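# Set three plates into matching pockets of gray tray

## Task

Get all three plates into the gray tray, with each plate resting fully at the bottom of the pocket whose size fits it. A plate counts only if it stays there with no support from the robot. At the end, release the plates and pull the tools away from them.

## Robot and tools

Robot: two arms, left_arm and right_arm, each ending in a vacuum suction cup instead of fingers. The tracked point of each hand is its cup point: the middle of the cup rim when nothing touches it. The cup opens along the cup point's own +z axis. Starting roughly 7 cm back from the rim, the tool body and wrist camera stick out up to about 8 cm sideways, so give that part clearance.

Frame: all positions and orientations share one scene frame. Origin is on the table surface midway between the arms; +z is up, +x points out across the table, and left_arm sits on the +y side. The arm names do not correspond to image left or right. Reported cup point positions can be slightly wrong, more so at long reach.

Row format (used by execute_actions and move): 16 numbers. First left_arm x, y, z, qw, qx, qy, qz, then left suction; then the same eight for right_arm. x, y, z are an absolute goal position in metres in the scene frame; the quaternion is an absolute goal orientation, w first. Suction runs from -1 to 1: +1 is full vacuum (about 55 kPa under ambient), smaller values request that fraction, and 0.05 or less means off. Suction keeps its last value, so resend the current value to leave it unchanged; sending 0 switches it off. Always supply both arms, even when only one moves. To keep an arm still, resend exactly the pose from the last result taken before it stopped. To hold an orientation, repeat your own commanded quaternion rather than the slightly drifted reported one.

execute_actions(actions): actions is a list of actions; each action is a list of up to 15 rows, one row per 1/30 s control step; a short action repeats its final row until 15 steps pass. An empty list just returns state and images. Each step, the command is clipped to within 70 mm and 16 degrees of the measured pose, so distant goals need several actions; the arm never goes beyond its last clipped pose. If any goal lies over 0.6 m from the current cup point along any of that cup point's axes, that action is rejected for both arms; a malformed action, or a first action failing this test against the last reported state, rejects the whole call.

move(target, speed, blocking): target is one 16-number row of absolute goal poses. Both cup points travel in straight lines that finish together, lasting 0.5 to 10 s (cut off at 10 s). speed is the path top speed in m/s, 0.002 to 0.5, default 0.25; rotation is capped at twice that in rad/s, taking the shorter way. Paths ignore obstacles and the other arm, may lag, wander and exceed speed, especially with a nearly straight arm. Suction values are applied at the start. With blocking=false the call returns after 0.5 s; you must use wait or stop before issuing another move or execute_actions. The result adds a move: line giving the ending (done, off_target, moving, held, fault), any limits (paced: the sent pose was clipped; held: a check blocked some steps, after which the arm may jump faster) and each cup point's distance from its goal. If only one arm is named, the other finished at rest.

wait(seconds): 0 to 10; arms keep their last command; ends early if a running move finishes. stop(): brakes a running move; it needs stopping distance, more when fast. zoom_image(camera, region): camera is cam_head_left, cam_head_right, cam_left_wrist or cam_right_wrist; region is [x0, y0, x1, y1] in pixels, at most 504 by 504. Head images are 896x504, wrist images 504x504 fisheye; calibrations are approximate. finished_scene(scene): give the current scene number; irreversible; the result reports success. Always finish with a tool call.

Result lines: the state line left_arm: ... | right_arm: ... shows each cup point pose. Hand target lines show the pose the controller is currently steering toward. A pose unreachable line means a clearance check altered or blocked that arm's command. suction_measured is the vacuum achieved; part_present turns 1 at 0.50 and back to 0 under 0.45.

Gripping: the rim is 29 mm wide and must lie flat on a smooth area of the plate all around; holes, seams or the plate's rim edge cause leaks. A good seal reads up to 0.15 below the command and dips up to 0.04 between pump cycles; without a seal it stays near 0. Under vacuum the cup shortens, so the held plate is up to about 10 mm nearer the tool. Vacuum alone may lift a resting plate. To release, lower the plate onto its support, then set suction off; contact can persist until the tool is 15 mm away. If the cup seals onto the table it pins the tool; switch suction off.

Cautions: faster contact or a goal deeper past contact pushes harder. A joint reaching its load limit (48 N m for waist, shoulder, upper arm roll, elbow; 30.2 N m for forearm roll, wrist pitch, wrist roll) halts that arm for 10 s and skips the rest of the call. Carrying load heats motors: MOTOR HOT warns at 60 °C; at 75 °C an OVER-TEMPERATURE FAULT makes the arm sag. Do not let the arms collide or press on each other, do not drop or slam plates, and never push anything off the table. Loose objects may occasionally get a small push. Large moves may come back short of target; the robot holds the last command while you deliberate.

Each tool is called in YAML: its name, and indented under it one key for each argument.

## Session

execute_actions:
  actions: []

Scene clock: 0.00 s.
left_arm: end_effector_position=(+0.4965, +0.3271, +0.2067) suction_measured=0.00 part_present=0 end_effector_quat_wxyz=(-0.000, -0.229, +0.974, -0.001) | right_arm: end_effector_position=(+0.3957, -0.3616, +0.2058) suction_measured=0.00 part_present=0 end_effector_quat_wxyz=(-0.002, +0.259, +0.966, -0.002)
Joint positions: left_arm=[-0.053  0.435  0.003  1.655  0.001  1.052 -2.674] | right_arm=[-0.054  0.434 -0.002  1.659  0.003  1.053  2.562]
Joint velocities: left_arm=[-0.001 -0.001 -0.     0.    -0.001 -0.    -0.001] | right_arm=[-0.     0.     0.    -0.     0.    -0.001 -0.   ]
Motor temperatures (°C, as the motors report them): left_arm=[29 25 24 23 30 33 35] | right_arm=[28 25 24 26 32 31 34]
Hand target (left_arm): +0.497, +0.327, +0.207; -0.000, -0.229, +0.974, -0.001
Hand target (right_arm): +0.396, -0.362, +0.206; -0.002, +0.259, +0.966, -0.002

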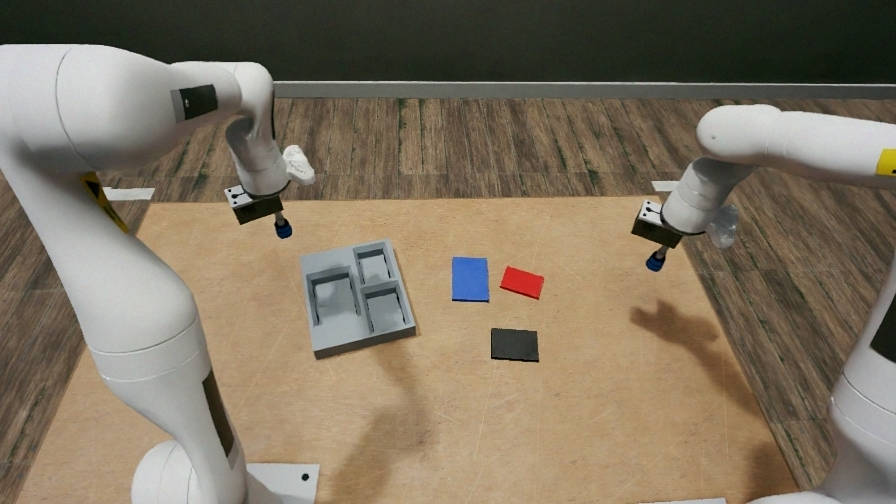

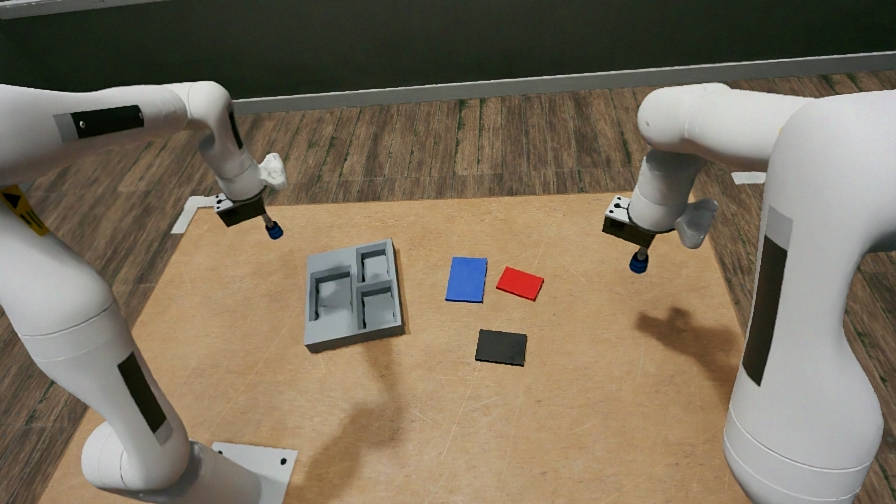

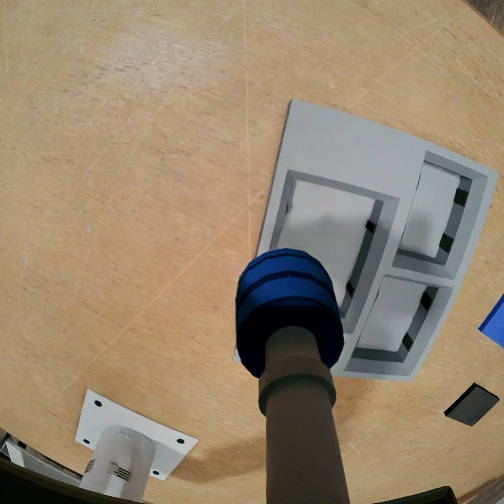

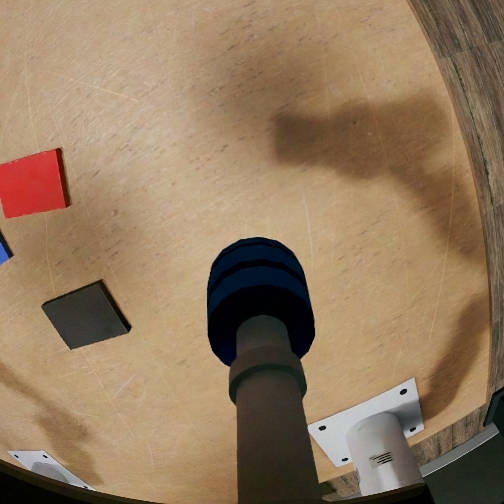

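zoom_image:
  camera: "cam_head_left"
  region: [280, 220, 440, 380]

zoom_image:
  camera: "cam_head_left"
  region: [430, 240, 570, 380]

zoom_image:
  camera: "cam_left_wrist"
  region: [220, 90, 504, 400]

zoom_image:
  camera: "cam_head_right"
  region: [280, 220, 440, 380]

zoom_image:
  camera: "cam_head_right"
  region: [430, 240, 570, 380]

Region (280, 220, 440, 380) of cam_head_left's 896x504 image, scaled by 3.150, with more detail than that image has.

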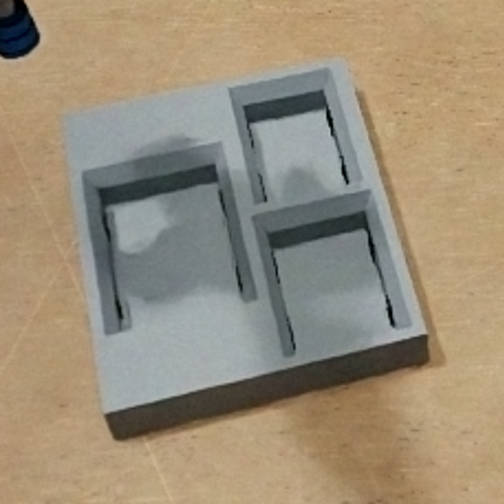

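Region (430, 240, 570, 380) of cam_head_left's 896x504 image, scaled by 3.600, with more detail than that image has.

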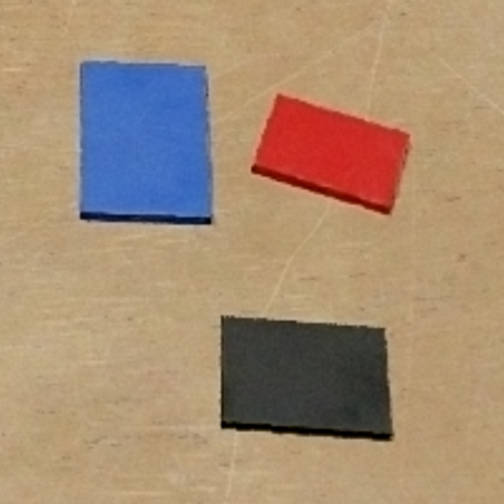

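Region (220, 90, 504, 400) of cam_left_wrist's 504x504 image, scaled by 1.626, with more detail than that image has; it fills the left 462 columns of this view, and the rest is white.

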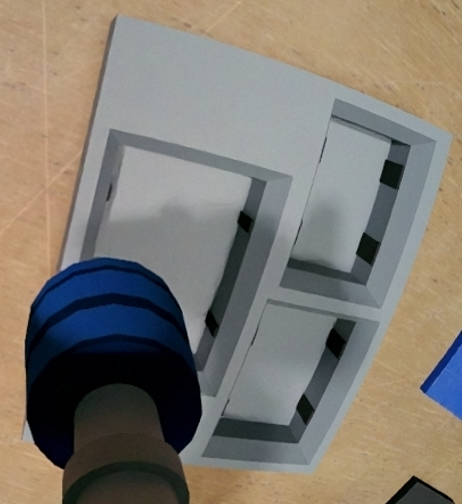

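Region (280, 220, 440, 380) of cam_head_right's 896x504 image, scaled by 3.150, with more detail than that image has.

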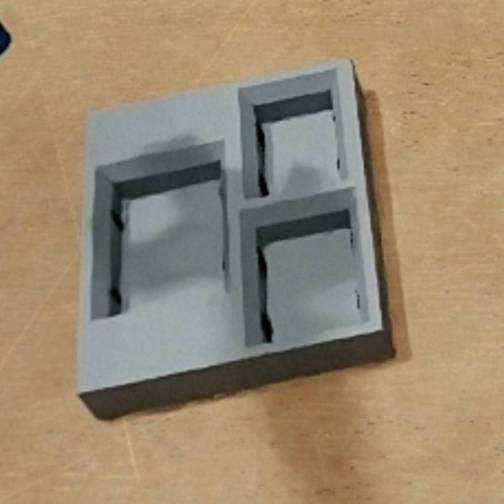

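Region (430, 240, 570, 380) of cam_head_right's 896x504 image, scaled by 3.600, with more detail than that image has.

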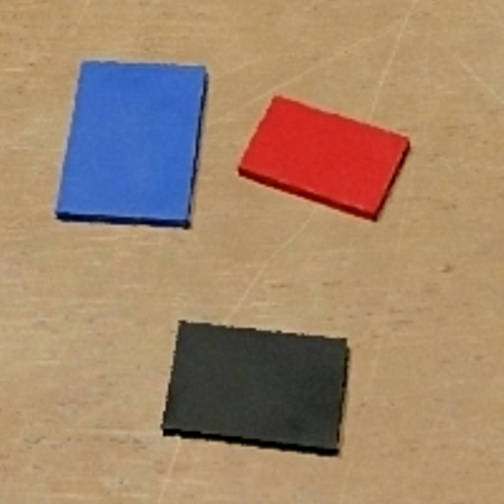

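zoom_image:
  camera: "cam_left_wrist"
  region: [260, 90, 420, 250]

zoom_image:
  camera: "cam_left_wrist"
  region: [364, 140, 504, 290]

zoom_image:
  camera: "cam_left_wrist"
  region: [320, 250, 470, 400]

zoom_image:
  camera: "cam_right_wrist"
  region: [0, 130, 160, 370]

Region (260, 90, 420, 250) of cam_left_wrist's 504x504 image, scaled by 3.150, with more detail than that image has.

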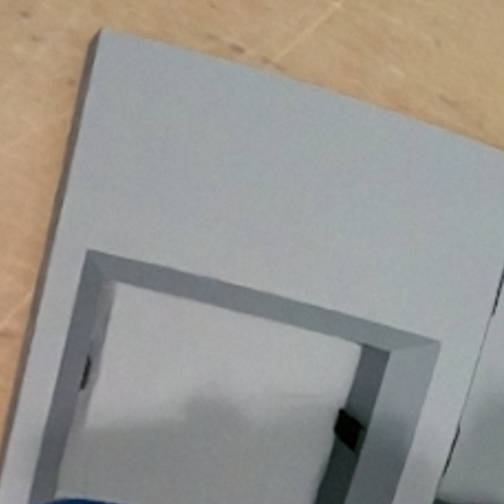

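Region (364, 140, 504, 290) of cam_left_wrist's 504x504 image, scaled by 3.360, with more detail than that image has; it fills the left 470 columns of this view, and the rest is white.

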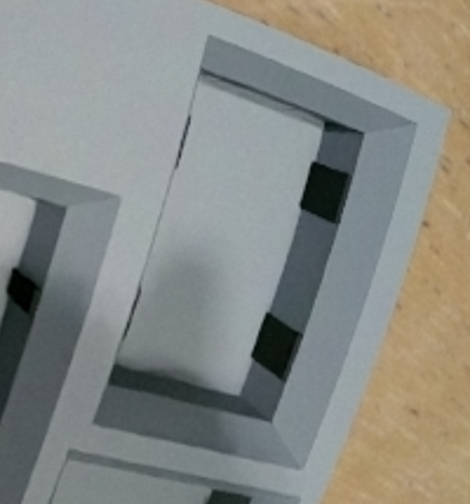

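Region (320, 250, 470, 400) of cam_left_wrist's 504x504 image, scaled by 3.360, with more detail than that image has.

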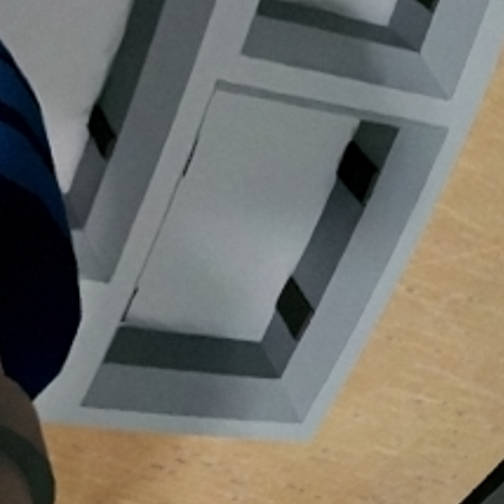

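Region (0, 130, 160, 370) of cam_right_wrist's 504x504 image, scaled by 2.100, with more detail than that image has.

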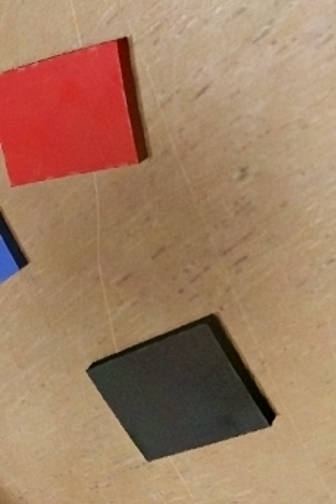

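move:
  target: [0.522,-0.047,0.045,0,0.0349,0.9994,0,0,0.3957,-0.3616,0.2058,-0.002,0.259,0.966,-0.002,0]
  speed: 0.4

Scene clock: 121.77 s.
left_arm: end_effector_position=(+0.5198, -0.0471, +0.0451) suction_measured=0.00 part_present=0 end_effector_quat_wxyz=(-0.001, +0.034, +0.999, -0.001) | right_arm: end_effector_position=(+0.3957, -0.3616, +0.2058) suction_measured=0.00 part_present=0 end_effector_quat_wxyz=(-0.002, +0.259, +0.966, -0.002)
Joint positions: left_arm=[ 0.53   1.002  0.169  1.131 -0.164  1.022 -2.445] | right_arm=[-0.054  0.435 -0.002  1.658  0.004  1.054  2.562]
Joint velocities: left_arm=[ 0.002  0.008 -0.    -0.005  0.     0.003  0.001] | right_arm=[ 0.     0.    -0.     0.     0.     0.001 -0.   ]
Motor temperatures (°C, as the motors report them): left_arm=[29 27 24 24 30 33 35] | right_arm=[28 27 24 26 32 31 34]
Hand target (left_arm): +0.520, -0.047, +0.045; -0.001, +0.034, +0.999, -0.001
Hand target (right_arm): +0.396, -0.362, +0.206; -0.002, +0.259, +0.966, -0.002
Off the commanded pose (left_arm): 0.002 m, 0 deg.
Off the commanded pose (right_arm): 0.000 m, 0 deg.
move: done; limits=paced
camera_calibration (this result's frames):
cam_left_wrist: T_world_to_cam=[[-0.0934227, -0.99532, -0.0247112, 0.0144266], [-0.937477, 0.0795813, 0.338826, 0.489876], [-0.335274, 0.0548203, -0.940524, 0.317383], [0, 0, 0, 1]] pos_world=[0.567006, -0.042025, 0.13288]
cam_right_wrist: T_world_to_cam=[[-0.462225, -0.886186, 0.0319732, -0.142662], [-0.815791, 0.439088, 0.376413, 0.413217], [-0.347611, 0.147904, -0.9259, 0.481357], [0, 0, 0, 1]] pos_world=[0.438482, -0.379058, 0.29471]

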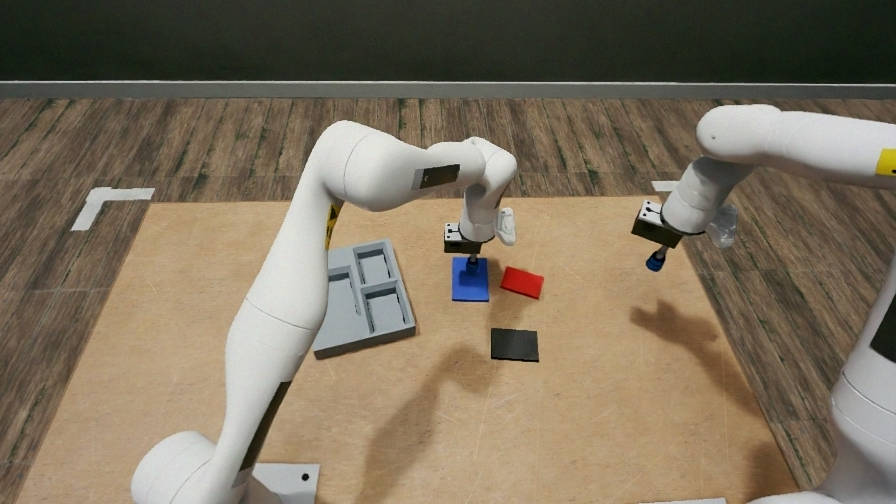

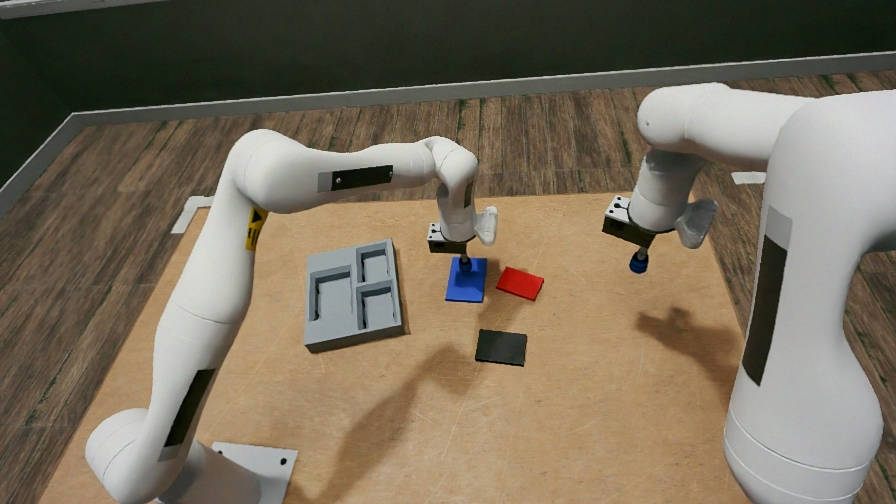

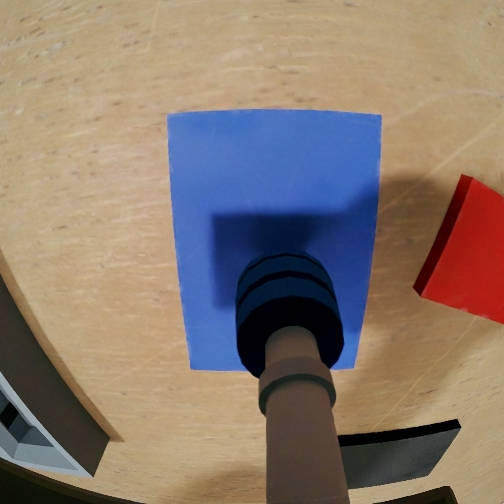

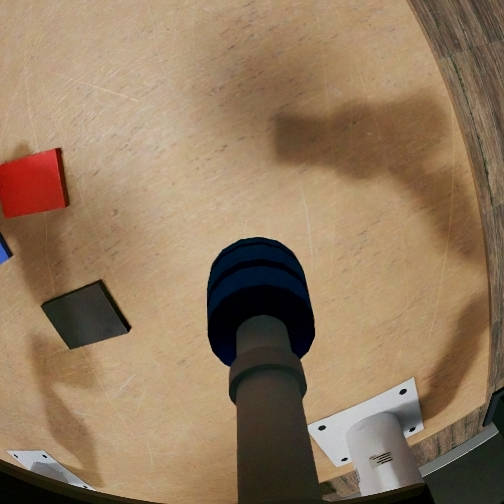

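move:
  target: [0.517,-0.0446,0.005,0,0.0349,0.9994,0,1,0.3957,-0.3616,0.2058,-0.002,0.259,0.966,-0.002,0]
  speed: 0.08

Scene clock: 158.40 s.
left_arm: end_effector_position=(+0.5167, -0.0444, +0.0046) suction_measured=0.44 part_present=0 end_effector_quat_wxyz=(-0.000, +0.035, +0.999, +0.000) | right_arm: end_effector_position=(+0.3957, -0.3616, +0.2058) suction_measured=0.00 part_present=0 end_effector_quat_wxyz=(-0.002, +0.259, +0.966, -0.002)
Joint positions: left_arm=[ 0.533  1.052  0.159  1.166 -0.172  0.937 -2.439] | right_arm=[-0.054  0.435 -0.002  1.658  0.004  1.054  2.562]
Joint velocities: left_arm=[0.001 0.003 0.001 0.001 0.    0.001 0.001] | right_arm=[-0.  0.  0. -0. -0. -0. -0.]
Motor temperatures (°C, as the motors report them): left_arm=[29 27 24 24 30 33 35] | right_arm=[28 27 24 26 32 31 34]
Hand target (left_arm): +0.517, -0.045, +0.005; -0.000, +0.035, +0.999, -0.000
Hand target (right_arm): +0.396, -0.362, +0.206; -0.002, +0.259, +0.966, -0.002
Off the commanded pose (left_arm): 0.001 m, 0 deg.
Off the commanded pose (right_arm): 0.000 m, 0 deg.
move: done
camera_calibration (this result's frames):
cam_left_wrist: T_world_to_cam=[[-0.0948795, -0.99513, -0.0267088, 0.0166799], [-0.937705, 0.0803321, 0.338018, 0.500649], [-0.334227, 0.0571159, -0.940761, 0.277657], [0, 0, 0, 1]] pos_world=[0.563844, -0.0394781, 0.092426]
cam_right_wrist: T_world_to_cam=[[-0.462223, -0.886187, 0.0319726, -0.142662], [-0.815791, 0.439086, 0.376414, 0.413215], [-0.347612, 0.147905, -0.9259, 0.481356], [0, 0, 0, 1]] pos_world=[0.438481, -0.379057, 0.294709]

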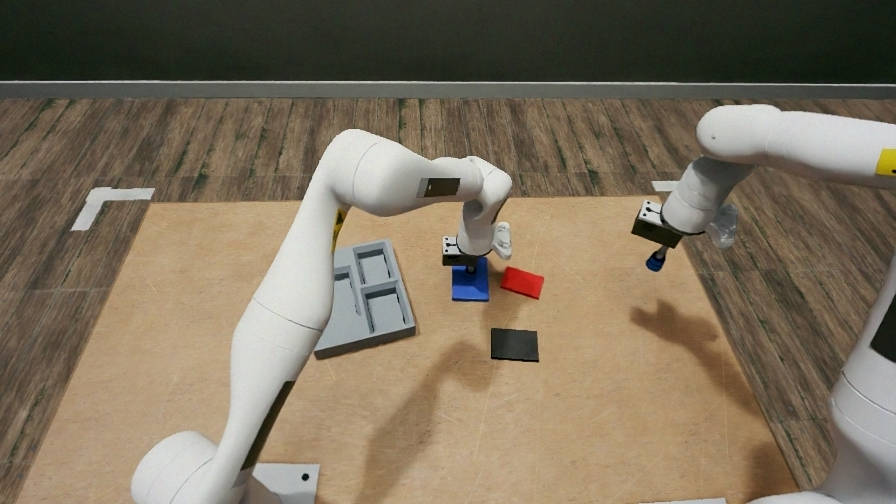

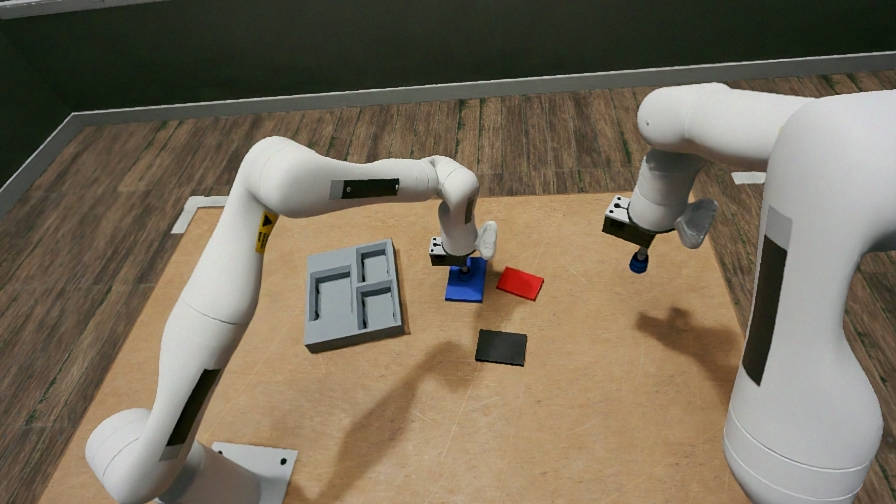

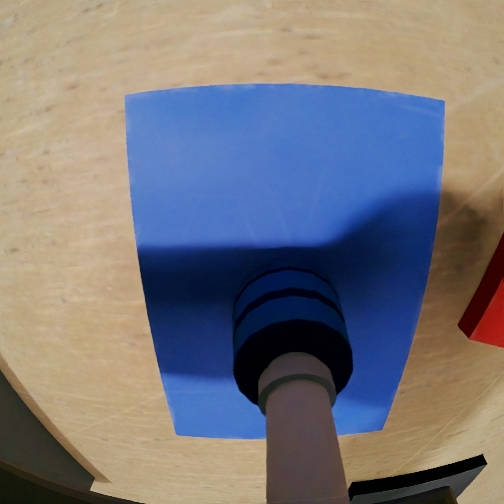

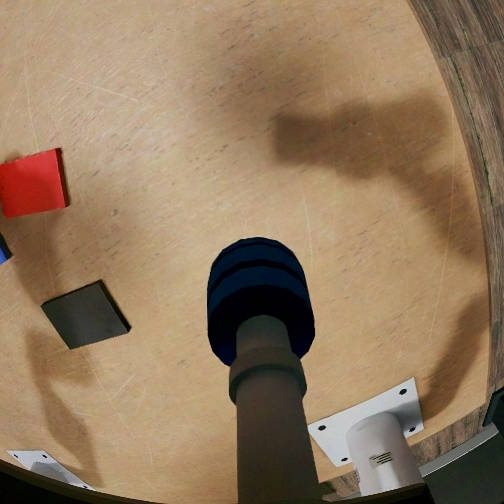

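execute_actions:
  actions:
    - [[0.517,-0.0446,0.0051,0,0.0349,0.9994,0,1,0.3957,-0.3616,0.2058,-0.002,0.259,0.966,-0.002,0],[0.517,-0.0444,0.0055,0,0.0348,0.9994,0,1,0.3957,-0.3616,0.2058,-0.002,0.259,0.966,-0.002,0],[0.5169,-0.0438,0.0066,0,0.0345,0.9994,0,1,0.3957,-0.3616,0.2058,-0.002,0.259,0.966,-0.002,0],[0.5167,-0.0427,0.0085,0,0.0339,0.9994,0,1,0.3957,-0.3616,0.2058,-0.002,0.259,0.966,-0.002,0],[0.5164,-0.0411,0.0112,0,0.0331,0.9995,0,1,0.3957,-0.3616,0.2058,-0.002,0.259,0.966,-0.002,0],[0.516,-0.0388,0.0148,0,0.0319,0.9995,0,1,0.3957,-0.3616,0.2058,-0.002,0.259,0.966,-0.002,0],[0.5155,-0.0357,0.0191,0,0.0303,0.9995,0,1,0.3957,-0.3616,0.2058,-0.002,0.259,0.966,-0.002,0],[0.5148,-0.0317,0.024,0,0.0283,0.9996,0,1,0.3957,-0.3616,0.2058,-0.002,0.259,0.966,-0.002,0],[0.514,-0.027,0.0294,0,0.0258,0.9997,0,1,0.3957,-0.3616,0.2058,-0.002,0.259,0.966,-0.002,0],[0.5131,-0.0214,0.035,0,0.0229,0.9997,0,1,0.3957,-0.3616,0.2058,-0.002,0.259,0.966,-0.002,0],[0.512,-0.0149,0.0406,0,0.0196,0.9998,0,1,0.3957,-0.3616,0.2058,-0.002,0.259,0.966,-0.002,0],[0.5108,-0.0076,0.046,0,0.0158,0.9999,0,1,0.3957,-0.3616,0.2058,-0.002,0.259,0.966,-0.002,0],[0.5094,0.0006,0.0509,0,0.0116,0.9999,0,1,0.3957,-0.3616,0.2058,-0.002,0.259,0.966,-0.002,0],[0.5079,0.0095,0.0552,0,0.007,1,0,1,0.3957,-0.3616,0.2058,-0.002,0.259,0.966,-0.002,0],[0.5063,0.0192,0.0588,0,0.002,1,0,1,0.3957,-0.3616,0.2058,-0.002,0.259,0.966,-0.002,0]]
    - [[0.5045,0.0295,0.0615,0,-0.0033,1,0,1,0.3957,-0.3616,0.2058,-0.002,0.259,0.966,-0.002,0],[0.5027,0.0404,0.0634,0,-0.009,1,0,1,0.3957,-0.3616,0.2058,-0.002,0.259,0.966,-0.002,0],[0.5007,0.0518,0.0645,0,-0.0149,0.9999,0,1,0.3957,-0.3616,0.2058,-0.002,0.259,0.966,-0.002,0],[0.4987,0.0637,0.0649,0,-0.021,0.9998,0,1,0.3957,-0.3616,0.2058,-0.002,0.259,0.966,-0.002,0],[0.4967,0.0759,0.065,0,-0.0273,0.9996,0,1,0.3957,-0.3616,0.2058,-0.002,0.259,0.966,-0.002,0],[0.4946,0.0884,0.065,0,-0.0337,0.9994,0,1,0.3957,-0.3616,0.2058,-0.002,0.259,0.966,-0.002,0],[0.4925,0.101,0.065,0,-0.0402,0.9992,0,1,0.3957,-0.3616,0.2058,-0.002,0.259,0.966,-0.002,0],[0.4903,0.1136,0.065,0,-0.0468,0.9989,0,1,0.3957,-0.3616,0.2058,-0.002,0.259,0.966,-0.002,0],[0.4882,0.1262,0.065,0,-0.0533,0.9986,0,1,0.3957,-0.3616,0.2058,-0.002,0.259,0.966,-0.002,0],[0.4861,0.1387,0.065,0,-0.0597,0.9982,0,1,0.3957,-0.3616,0.2058,-0.002,0.259,0.966,-0.002,0],[0.4841,0.1509,0.065,0,-0.066,0.9978,0,1,0.3957,-0.3616,0.2058,-0.002,0.259,0.966,-0.002,0],[0.4821,0.1628,0.065,0,-0.0721,0.9974,0,1,0.3957,-0.3616,0.2058,-0.002,0.259,0.966,-0.002,0],[0.4801,0.1742,0.065,0,-0.078,0.997,0,1,0.3957,-0.3616,0.2058,-0.002,0.259,0.966,-0.002,0],[0.4783,0.1851,0.065,0,-0.0837,0.9965,0,1,0.3957,-0.3616,0.2058,-0.002,0.259,0.966,-0.002,0],[0.4765,0.1954,0.065,0,-0.089,0.996,0,1,0.3957,-0.3616,0.2058,-0.002,0.259,0.966,-0.002,0]]
    - [[0.4749,0.2051,0.0649,0,-0.094,0.9956,0,1,0.3957,-0.3616,0.2058,-0.002,0.259,0.966,-0.002,0],[0.4734,0.214,0.0646,0,-0.0986,0.9951,0,1,0.3957,-0.3616,0.2058,-0.002,0.259,0.966,-0.002,0],[0.472,0.2222,0.0637,0,-0.1028,0.9947,0,1,0.3957,-0.3616,0.2058,-0.002,0.259,0.966,-0.002,0],[0.4708,0.2295,0.0622,0,-0.1066,0.9943,0,1,0.3957,-0.3616,0.2058,-0.002,0.259,0.966,-0.002,0],[0.4697,0.236,0.0602,0,-0.1099,0.9939,0,1,0.3957,-0.3616,0.2058,-0.002,0.259,0.966,-0.002,0],[0.4688,0.2416,0.0577,0,-0.1128,0.9936,0,1,0.3957,-0.3616,0.2058,-0.002,0.259,0.966,-0.002,0],[0.468,0.2463,0.0549,0,-0.1153,0.9933,0,1,0.3957,-0.3616,0.2058,-0.002,0.259,0.966,-0.002,0],[0.4673,0.2503,0.0521,0,-0.1173,0.9931,0,1,0.3957,-0.3616,0.2058,-0.002,0.259,0.966,-0.002,0],[0.4668,0.2534,0.0493,0,-0.1189,0.9929,0,1,0.3957,-0.3616,0.2058,-0.002,0.259,0.966,-0.002,0],[0.4664,0.2557,0.0468,0,-0.1201,0.9928,0,1,0.3957,-0.3616,0.2058,-0.002,0.259,0.966,-0.002,0],[0.4661,0.2573,0.0448,0,-0.1209,0.9927,0,1,0.3957,-0.3616,0.2058,-0.002,0.259,0.966,-0.002,0],[0.4659,0.2584,0.0433,0,-0.1215,0.9926,0,1,0.3957,-0.3616,0.2058,-0.002,0.259,0.966,-0.002,0],[0.4658,0.259,0.0424,0,-0.1218,0.9926,0,1,0.3957,-0.3616,0.2058,-0.002,0.259,0.966,-0.002,0],[0.4658,0.2592,0.042,0,-0.1219,0.9925,0,1,0.3957,-0.3616,0.2058,-0.002,0.259,0.966,-0.002,0]]

execute_actions:
  actions: []

Scene clock: 257.37 s.
left_arm: end_effector_position=(+0.4659, +0.2553, +0.0443) suction_measured=0.99 part_present=1 end_effector_quat_wxyz=(-0.001, -0.119, +0.993, +0.002) | right_arm: end_effector_position=(+0.3957, -0.3616, +0.2058) suction_measured=0.00 part_present=0 end_effector_quat_wxyz=(-0.002, +0.259, +0.966, -0.002)
Joint positions: left_arm=[ 0.066  0.676  0.08   1.903 -0.1    0.569 -2.632] | right_arm=[-0.054  0.435 -0.002  1.658  0.004  1.054  2.562]
Joint velocities: left_arm=[-0.13   0.046 -0.     0.094  0.013 -0.182 -0.106] | right_arm=[ 0. -0.  0.  0. -0. -0.  0.]
Motor temperatures (°C, as the motors report them): left_arm=[29 29 24 24 30 33 35] | right_arm=[28 27 24 26 32 31 34]
Hand target (left_arm): +0.467, +0.259, +0.042; +0.000, -0.122, +0.993, +0.000
Hand target (right_arm): +0.396, -0.362, +0.206; -0.002, +0.259, +0.966, -0.002
Off the commanded pose (left_arm): 0.005 m, 0 deg.
Off the commanded pose (right_arm): 0.000 m, 0 deg.
camera_calibration (this result's frames):
cam_left_wrist: T_world_to_cam=[[0.212217, -0.976748, -0.0304571, 0.163544], [-0.917288, -0.209852, 0.338445, 0.48003], [-0.336967, -0.0438859, -0.940493, 0.308019], [0, 0, 0, 1]] pos_world=[0.509411, 0.273994, 0.132207]
cam_right_wrist: T_world_to_cam=[[-0.462223, -0.886187, 0.0319724, -0.142662], [-0.815791, 0.439086, 0.376414, 0.413215], [-0.347612, 0.147905, -0.9259, 0.481356], [0, 0, 0, 1]] pos_world=[0.438481, -0.379057, 0.294709]

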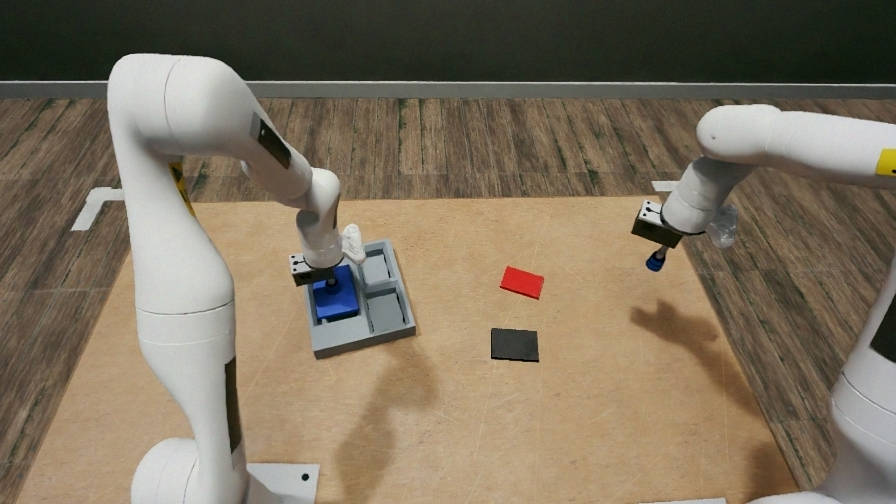

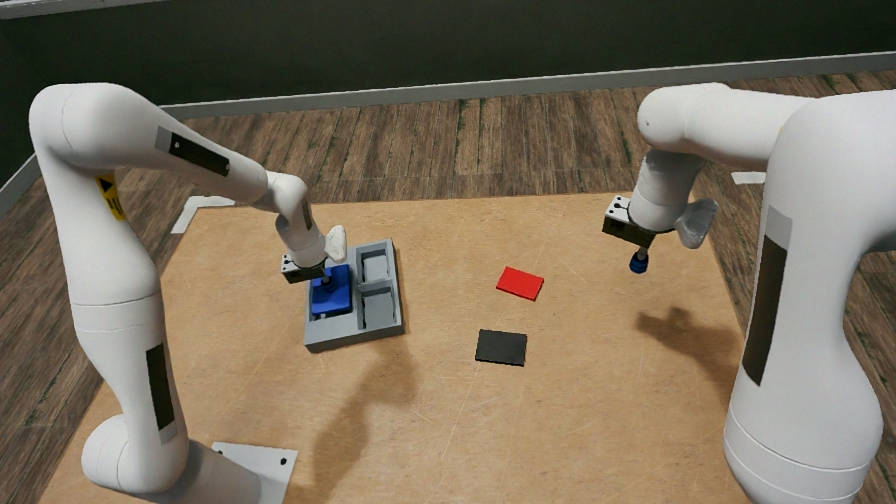

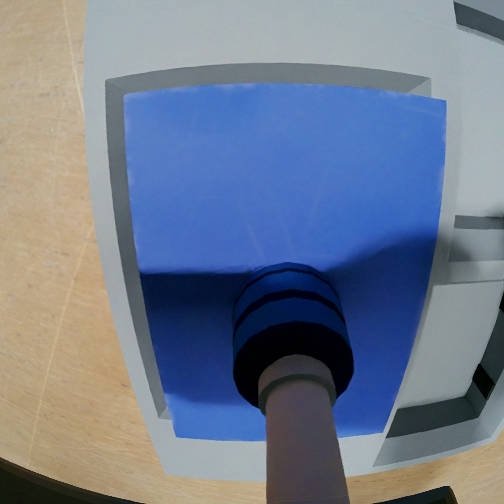

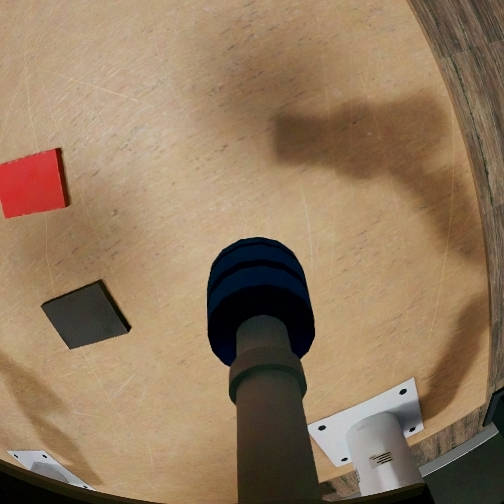

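Scene clock: 257.37 s.
left_arm: end_effector_position=(+0.4659, +0.2553, +0.0443) suction_measured=0.99 part_present=1 end_effector_quat_wxyz=(-0.001, -0.119, +0.993, +0.002) | right_arm: end_effector_position=(+0.3957, -0.3616, +0.2058) suction_measured=0.00 part_present=0 end_effector_quat_wxyz=(-0.002, +0.259, +0.966, -0.002)
Joint positions: left_arm=[ 0.066  0.676  0.08   1.903 -0.1    0.569 -2.632] | right_arm=[-0.054  0.435 -0.002  1.658  0.004  1.054  2.562]
Joint velocities: left_arm=[-0.13   0.046 -0.     0.094  0.013 -0.182 -0.106] | right_arm=[ 0. -0.  0.  0. -0. -0.  0.]
Motor temperatures (°C, as the motors report them): left_arm=[29 29 24 24 30 33 35] | right_arm=[28 27 24 26 32 31 34]
Hand target (left_arm): +0.467, +0.259, +0.042; +0.000, -0.122, +0.993, +0.000
Hand target (right_arm): +0.396, -0.362, +0.206; -0.002, +0.259, +0.966, -0.002
Off the commanded pose (left_arm): 0.005 m, 0 deg.
Off the commanded pose (right_arm): 0.000 m, 0 deg.
camera_calibration (this result's frames):
cam_left_wrist: T_world_to_cam=[[0.212217, -0.976748, -0.0304571, 0.163544], [-0.917288, -0.209852, 0.338445, 0.48003], [-0.336967, -0.0438859, -0.940493, 0.308019], [0, 0, 0, 1]] pos_world=[0.509411, 0.273994, 0.132207]
cam_right_wrist: T_world_to_cam=[[-0.462223, -0.886187, 0.0319724, -0.142662], [-0.815791, 0.439086, 0.376414, 0.413215], [-0.347612, 0.147905, -0.9259, 0.481356], [0, 0, 0, 1]] pos_world=[0.438481, -0.379057, 0.294709]

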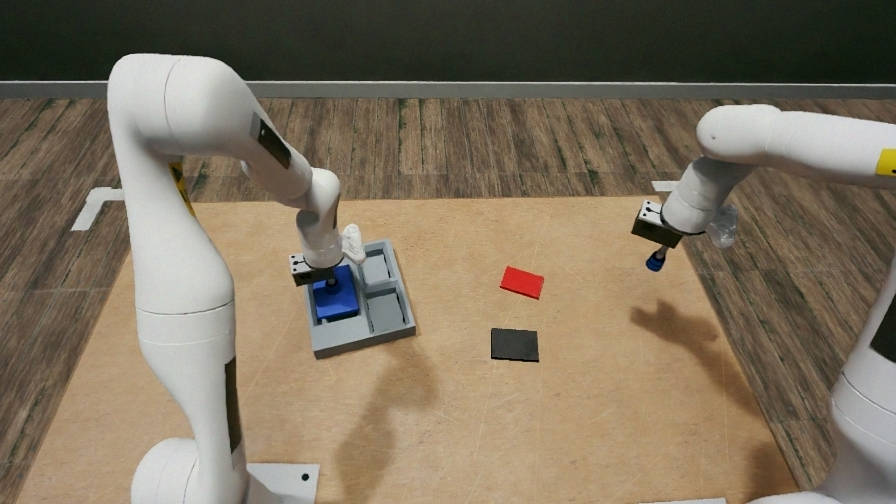

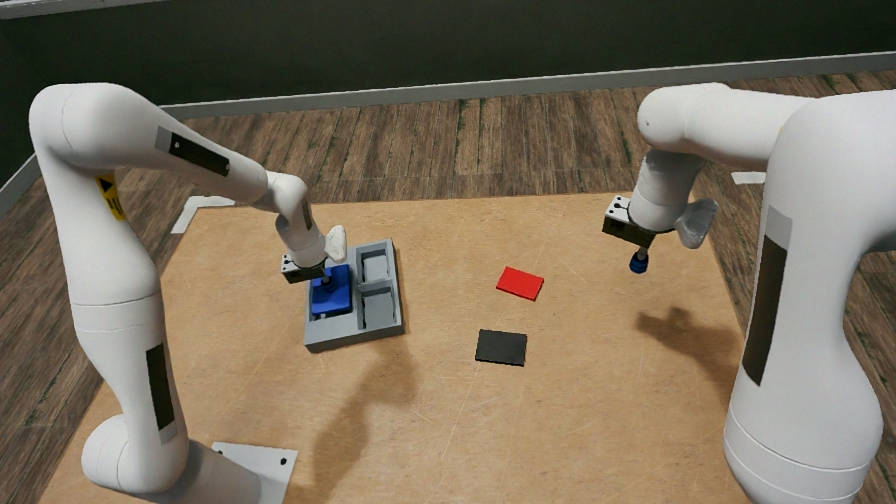

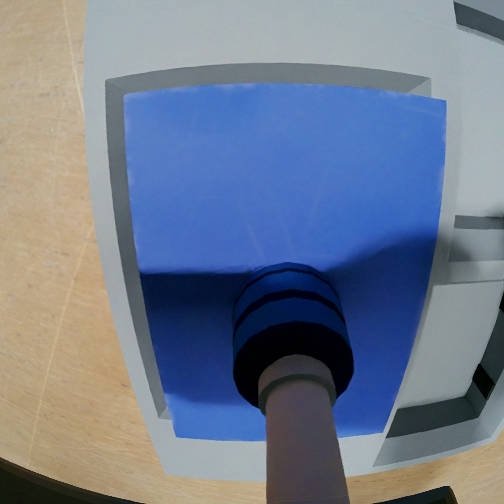

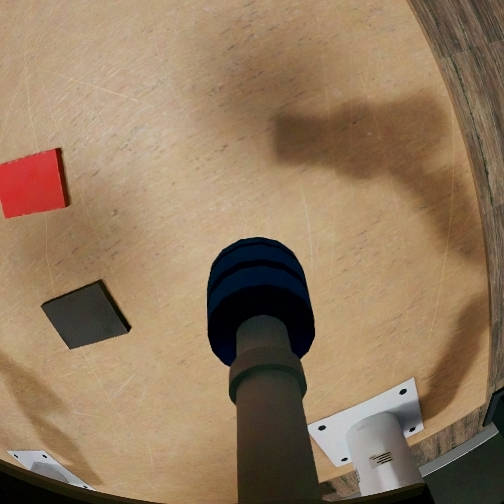

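wait:
  seconds: 0

Scene clock: 260.60 s.
left_arm: end_effector_position=(+0.4665, +0.2593, +0.0422) suction_measured=0.99 part_present=1 end_effector_quat_wxyz=(+0.000, -0.122, +0.993, +0.000) | right_arm: end_effector_position=(+0.3957, -0.3616, +0.2058) suction_measured=0.00 part_present=0 end_effector_quat_wxyz=(-0.002, +0.259, +0.966, -0.002)
Joint positions: left_arm=[ 0.054  0.679  0.082  1.909 -0.098  0.557 -2.639] | right_arm=[-0.054  0.435 -0.002  1.658  0.004  1.054  2.562]
Joint velocities: left_arm=[-0.001  0.    -0.     0.    -0.    -0.     0.001] | right_arm=[ 0.  0. -0. -0.  0.  0. -0.]
Motor temperatures (°C, as the motors report them): left_arm=[29 29 24 24 30 33 35] | right_arm=[28 27 24 26 32 31 34]
Hand target (left_arm): +0.467, +0.259, +0.042; +0.000, -0.122, +0.993, +0.000
Hand target (right_arm): +0.396, -0.362, +0.206; -0.002, +0.259, +0.966, -0.002
Off the commanded pose (left_arm): 0.001 m, 0 deg.
Off the commanded pose (right_arm): 0.000 m, 0 deg.
camera_calibration (this result's frames):
cam_left_wrist: T_world_to_cam=[[0.217242, -0.975754, -0.0266551, 0.164516], [-0.917183, -0.213394, 0.336508, 0.483149], [-0.334038, -0.048656, -0.941303, 0.306258], [0, 0, 0, 1]] pos_world=[0.509698, 0.278529, 0.130084]
cam_right_wrist: T_world_to_cam=[[-0.462223, -0.886187, 0.0319724, -0.142662], [-0.815791, 0.439086, 0.376414, 0.413215], [-0.347612, 0.147905, -0.9259, 0.481356], [0, 0, 0, 1]] pos_world=[0.438481, -0.379057, 0.294709]

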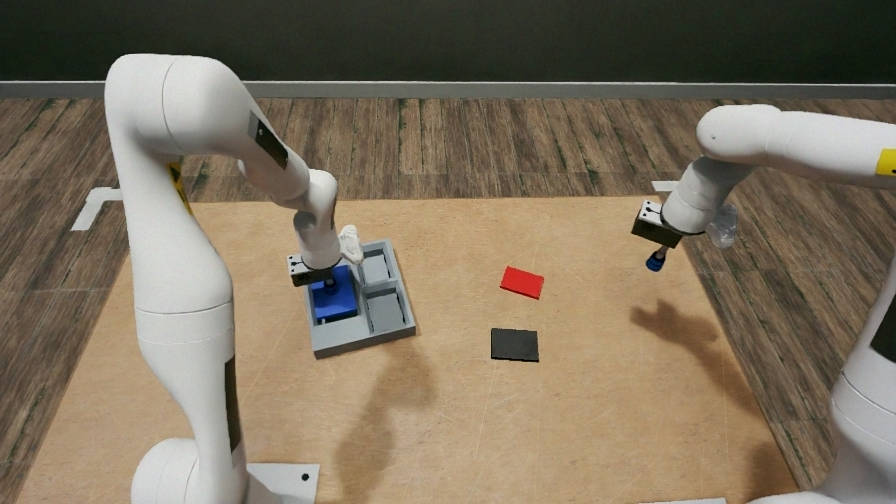

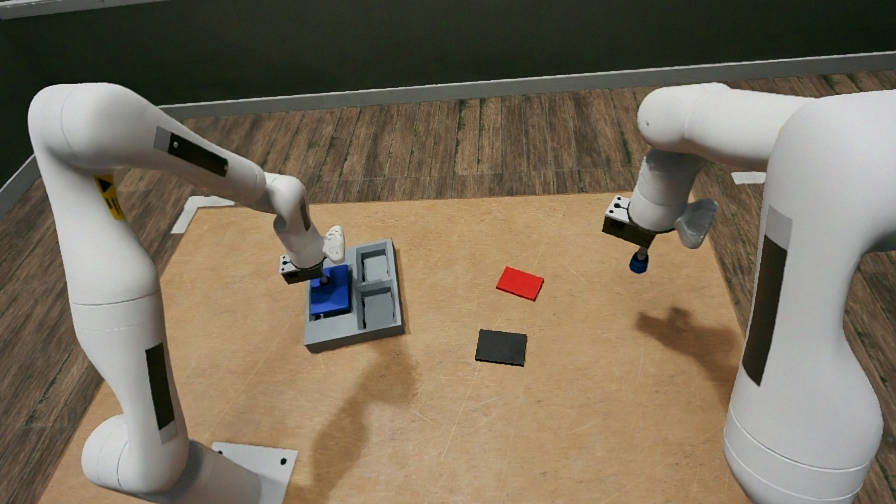

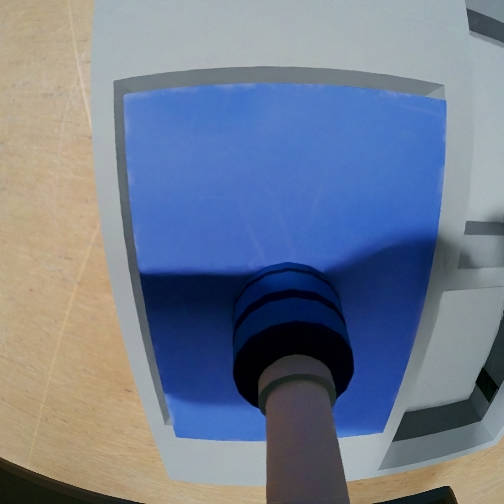

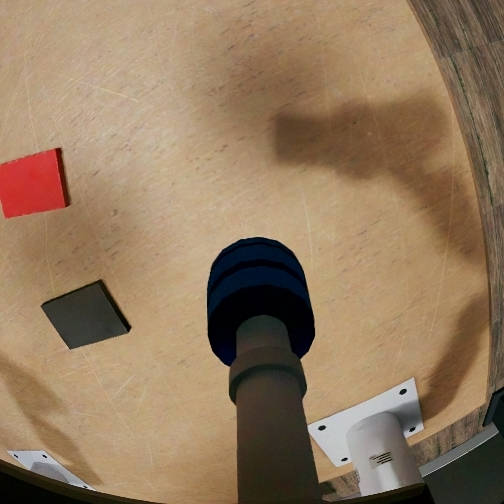

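zoom_image:
  camera: "cam_left_wrist"
  region: [90, 60, 170, 140]

zoom_image:
  camera: "cam_left_wrist"
  region: [400, 60, 480, 140]

zoom_image:
  camera: "cam_left_wrist"
  region: [140, 380, 220, 460]

zoom_image:
  camera: "cam_left_wrist"
  region: [340, 380, 420, 460]

Region (90, 60, 170, 140) of cam_left_wrist's 504x504 image, scaled by 6.300, with more detail than that image has.

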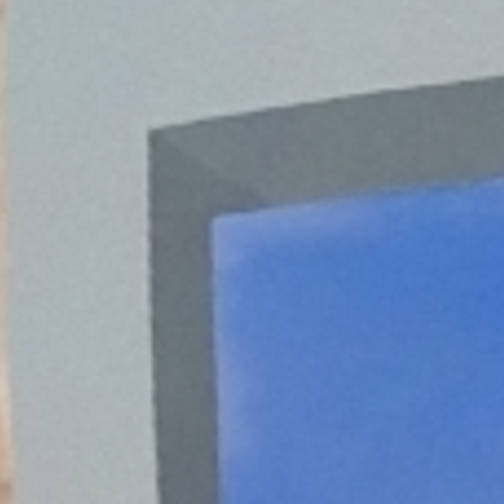

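Region (400, 60, 480, 140) of cam_left_wrist's 504x504 image, scaled by 6.300, with more detail than that image has.

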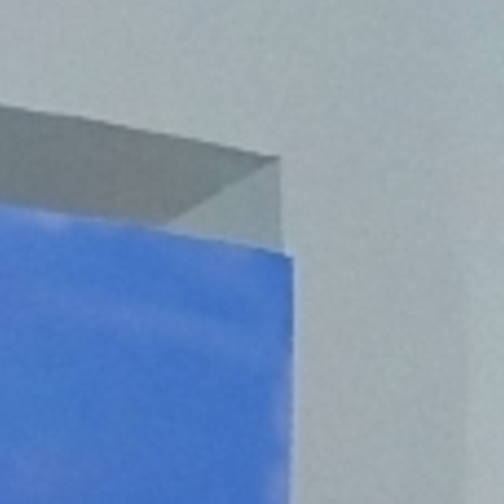

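Region (140, 380, 220, 460) of cam_left_wrist's 504x504 image, scaled by 6.300, with more detail than that image has.

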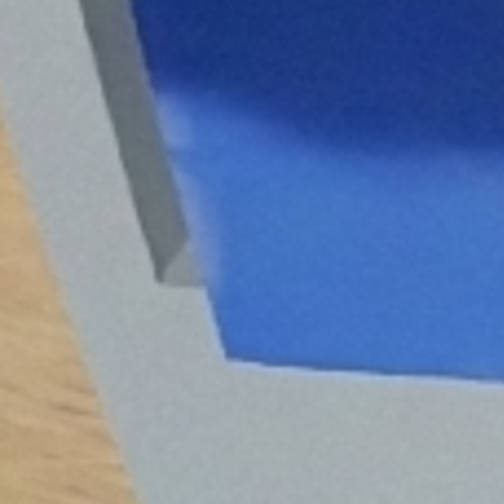

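Region (340, 380, 420, 460) of cam_left_wrist's 504x504 image, scaled by 6.300, with more detail than that image has.

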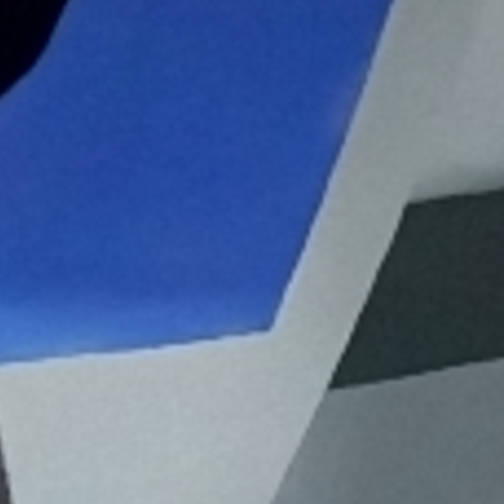

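move:
  target: [0.4657,0.2598,0.008,0,-0.1219,0.9925,0,1,0.3957,-0.3616,0.2058,-0.002,0.259,0.966,-0.002,0]
  speed: 0.05

Scene clock: 331.83 s.
left_arm: end_effector_position=(+0.4659, +0.2599, +0.0085) suction_measured=0.98 part_present=1 end_effector_quat_wxyz=(+0.000, -0.122, +0.993, -0.000) | right_arm: end_effector_position=(+0.3957, -0.3616, +0.2058) suction_measured=0.00 part_present=0 end_effector_quat_wxyz=(-0.002, +0.259, +0.966, -0.002)
Joint positions: left_arm=[ 0.061  0.752  0.07   1.924 -0.106  0.469 -2.634] | right_arm=[-0.054  0.435 -0.002  1.658  0.004  1.054  2.562]
Joint velocities: left_arm=[ 0.001  0.005 -0.001 -0.001 -0.001 -0.003 -0.001] | right_arm=[ 0.     0.     0.001  0.     0.    -0.    -0.   ]
Motor temperatures (°C, as the motors report them): left_arm=[29 29 24 24 30 33 35] | right_arm=[28 28 24 26 32 31 34]
Hand target (left_arm): +0.466, +0.260, +0.008; -0.000, -0.122, +0.993, -0.000
Hand target (right_arm): +0.396, -0.362, +0.206; -0.002, +0.259, +0.966, -0.002
Off the commanded pose (left_arm): 0.001 m, 0 deg.
Off the commanded pose (right_arm): 0.000 m, 0 deg.
move: done
camera_calibration (this result's frames):
cam_left_wrist: T_world_to_cam=[[0.217485, -0.975718, -0.025965, 0.16414], [-0.917187, -0.213393, 0.336498, 0.494013], [-0.333868, -0.0493682, -0.941326, 0.274509], [0, 0, 0, 1]] pos_world=[0.509054, 0.279125, 0.0964307]
cam_right_wrist: T_world_to_cam=[[-0.462223, -0.886187, 0.0319723, -0.142662], [-0.815791, 0.439086, 0.376414, 0.413215], [-0.347612, 0.147905, -0.9259, 0.481356], [0, 0, 0, 1]] pos_world=[0.438481, -0.379057, 0.294709]

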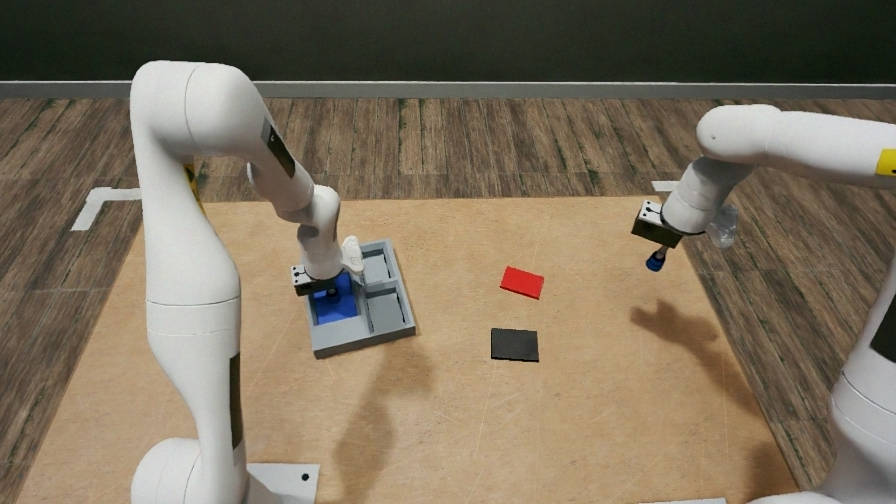

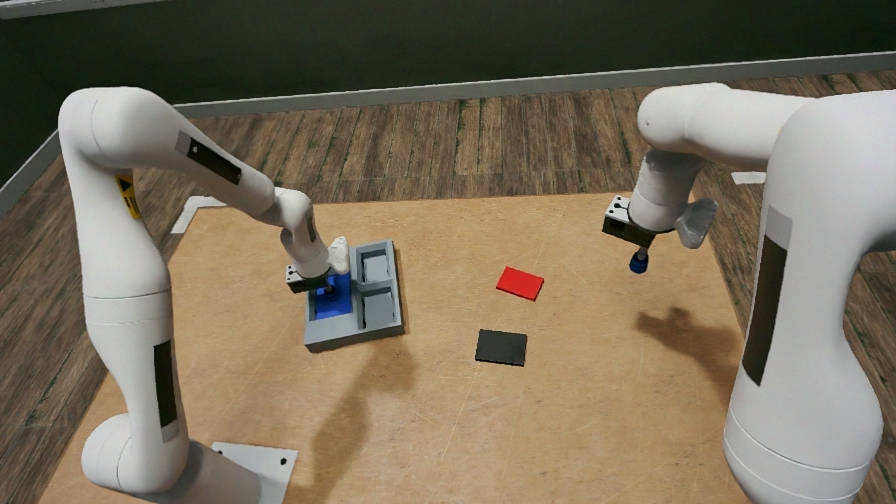

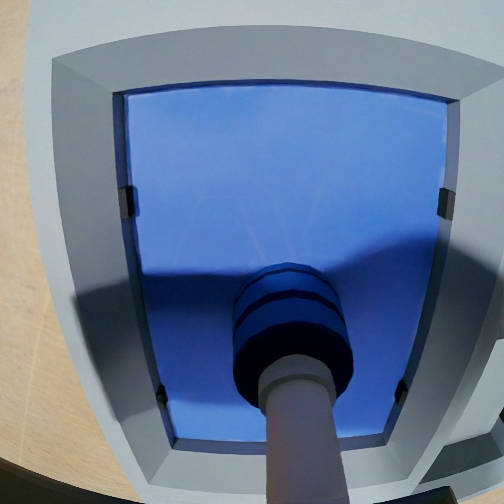

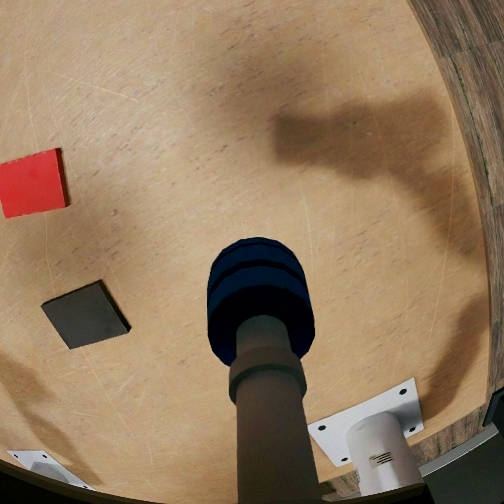

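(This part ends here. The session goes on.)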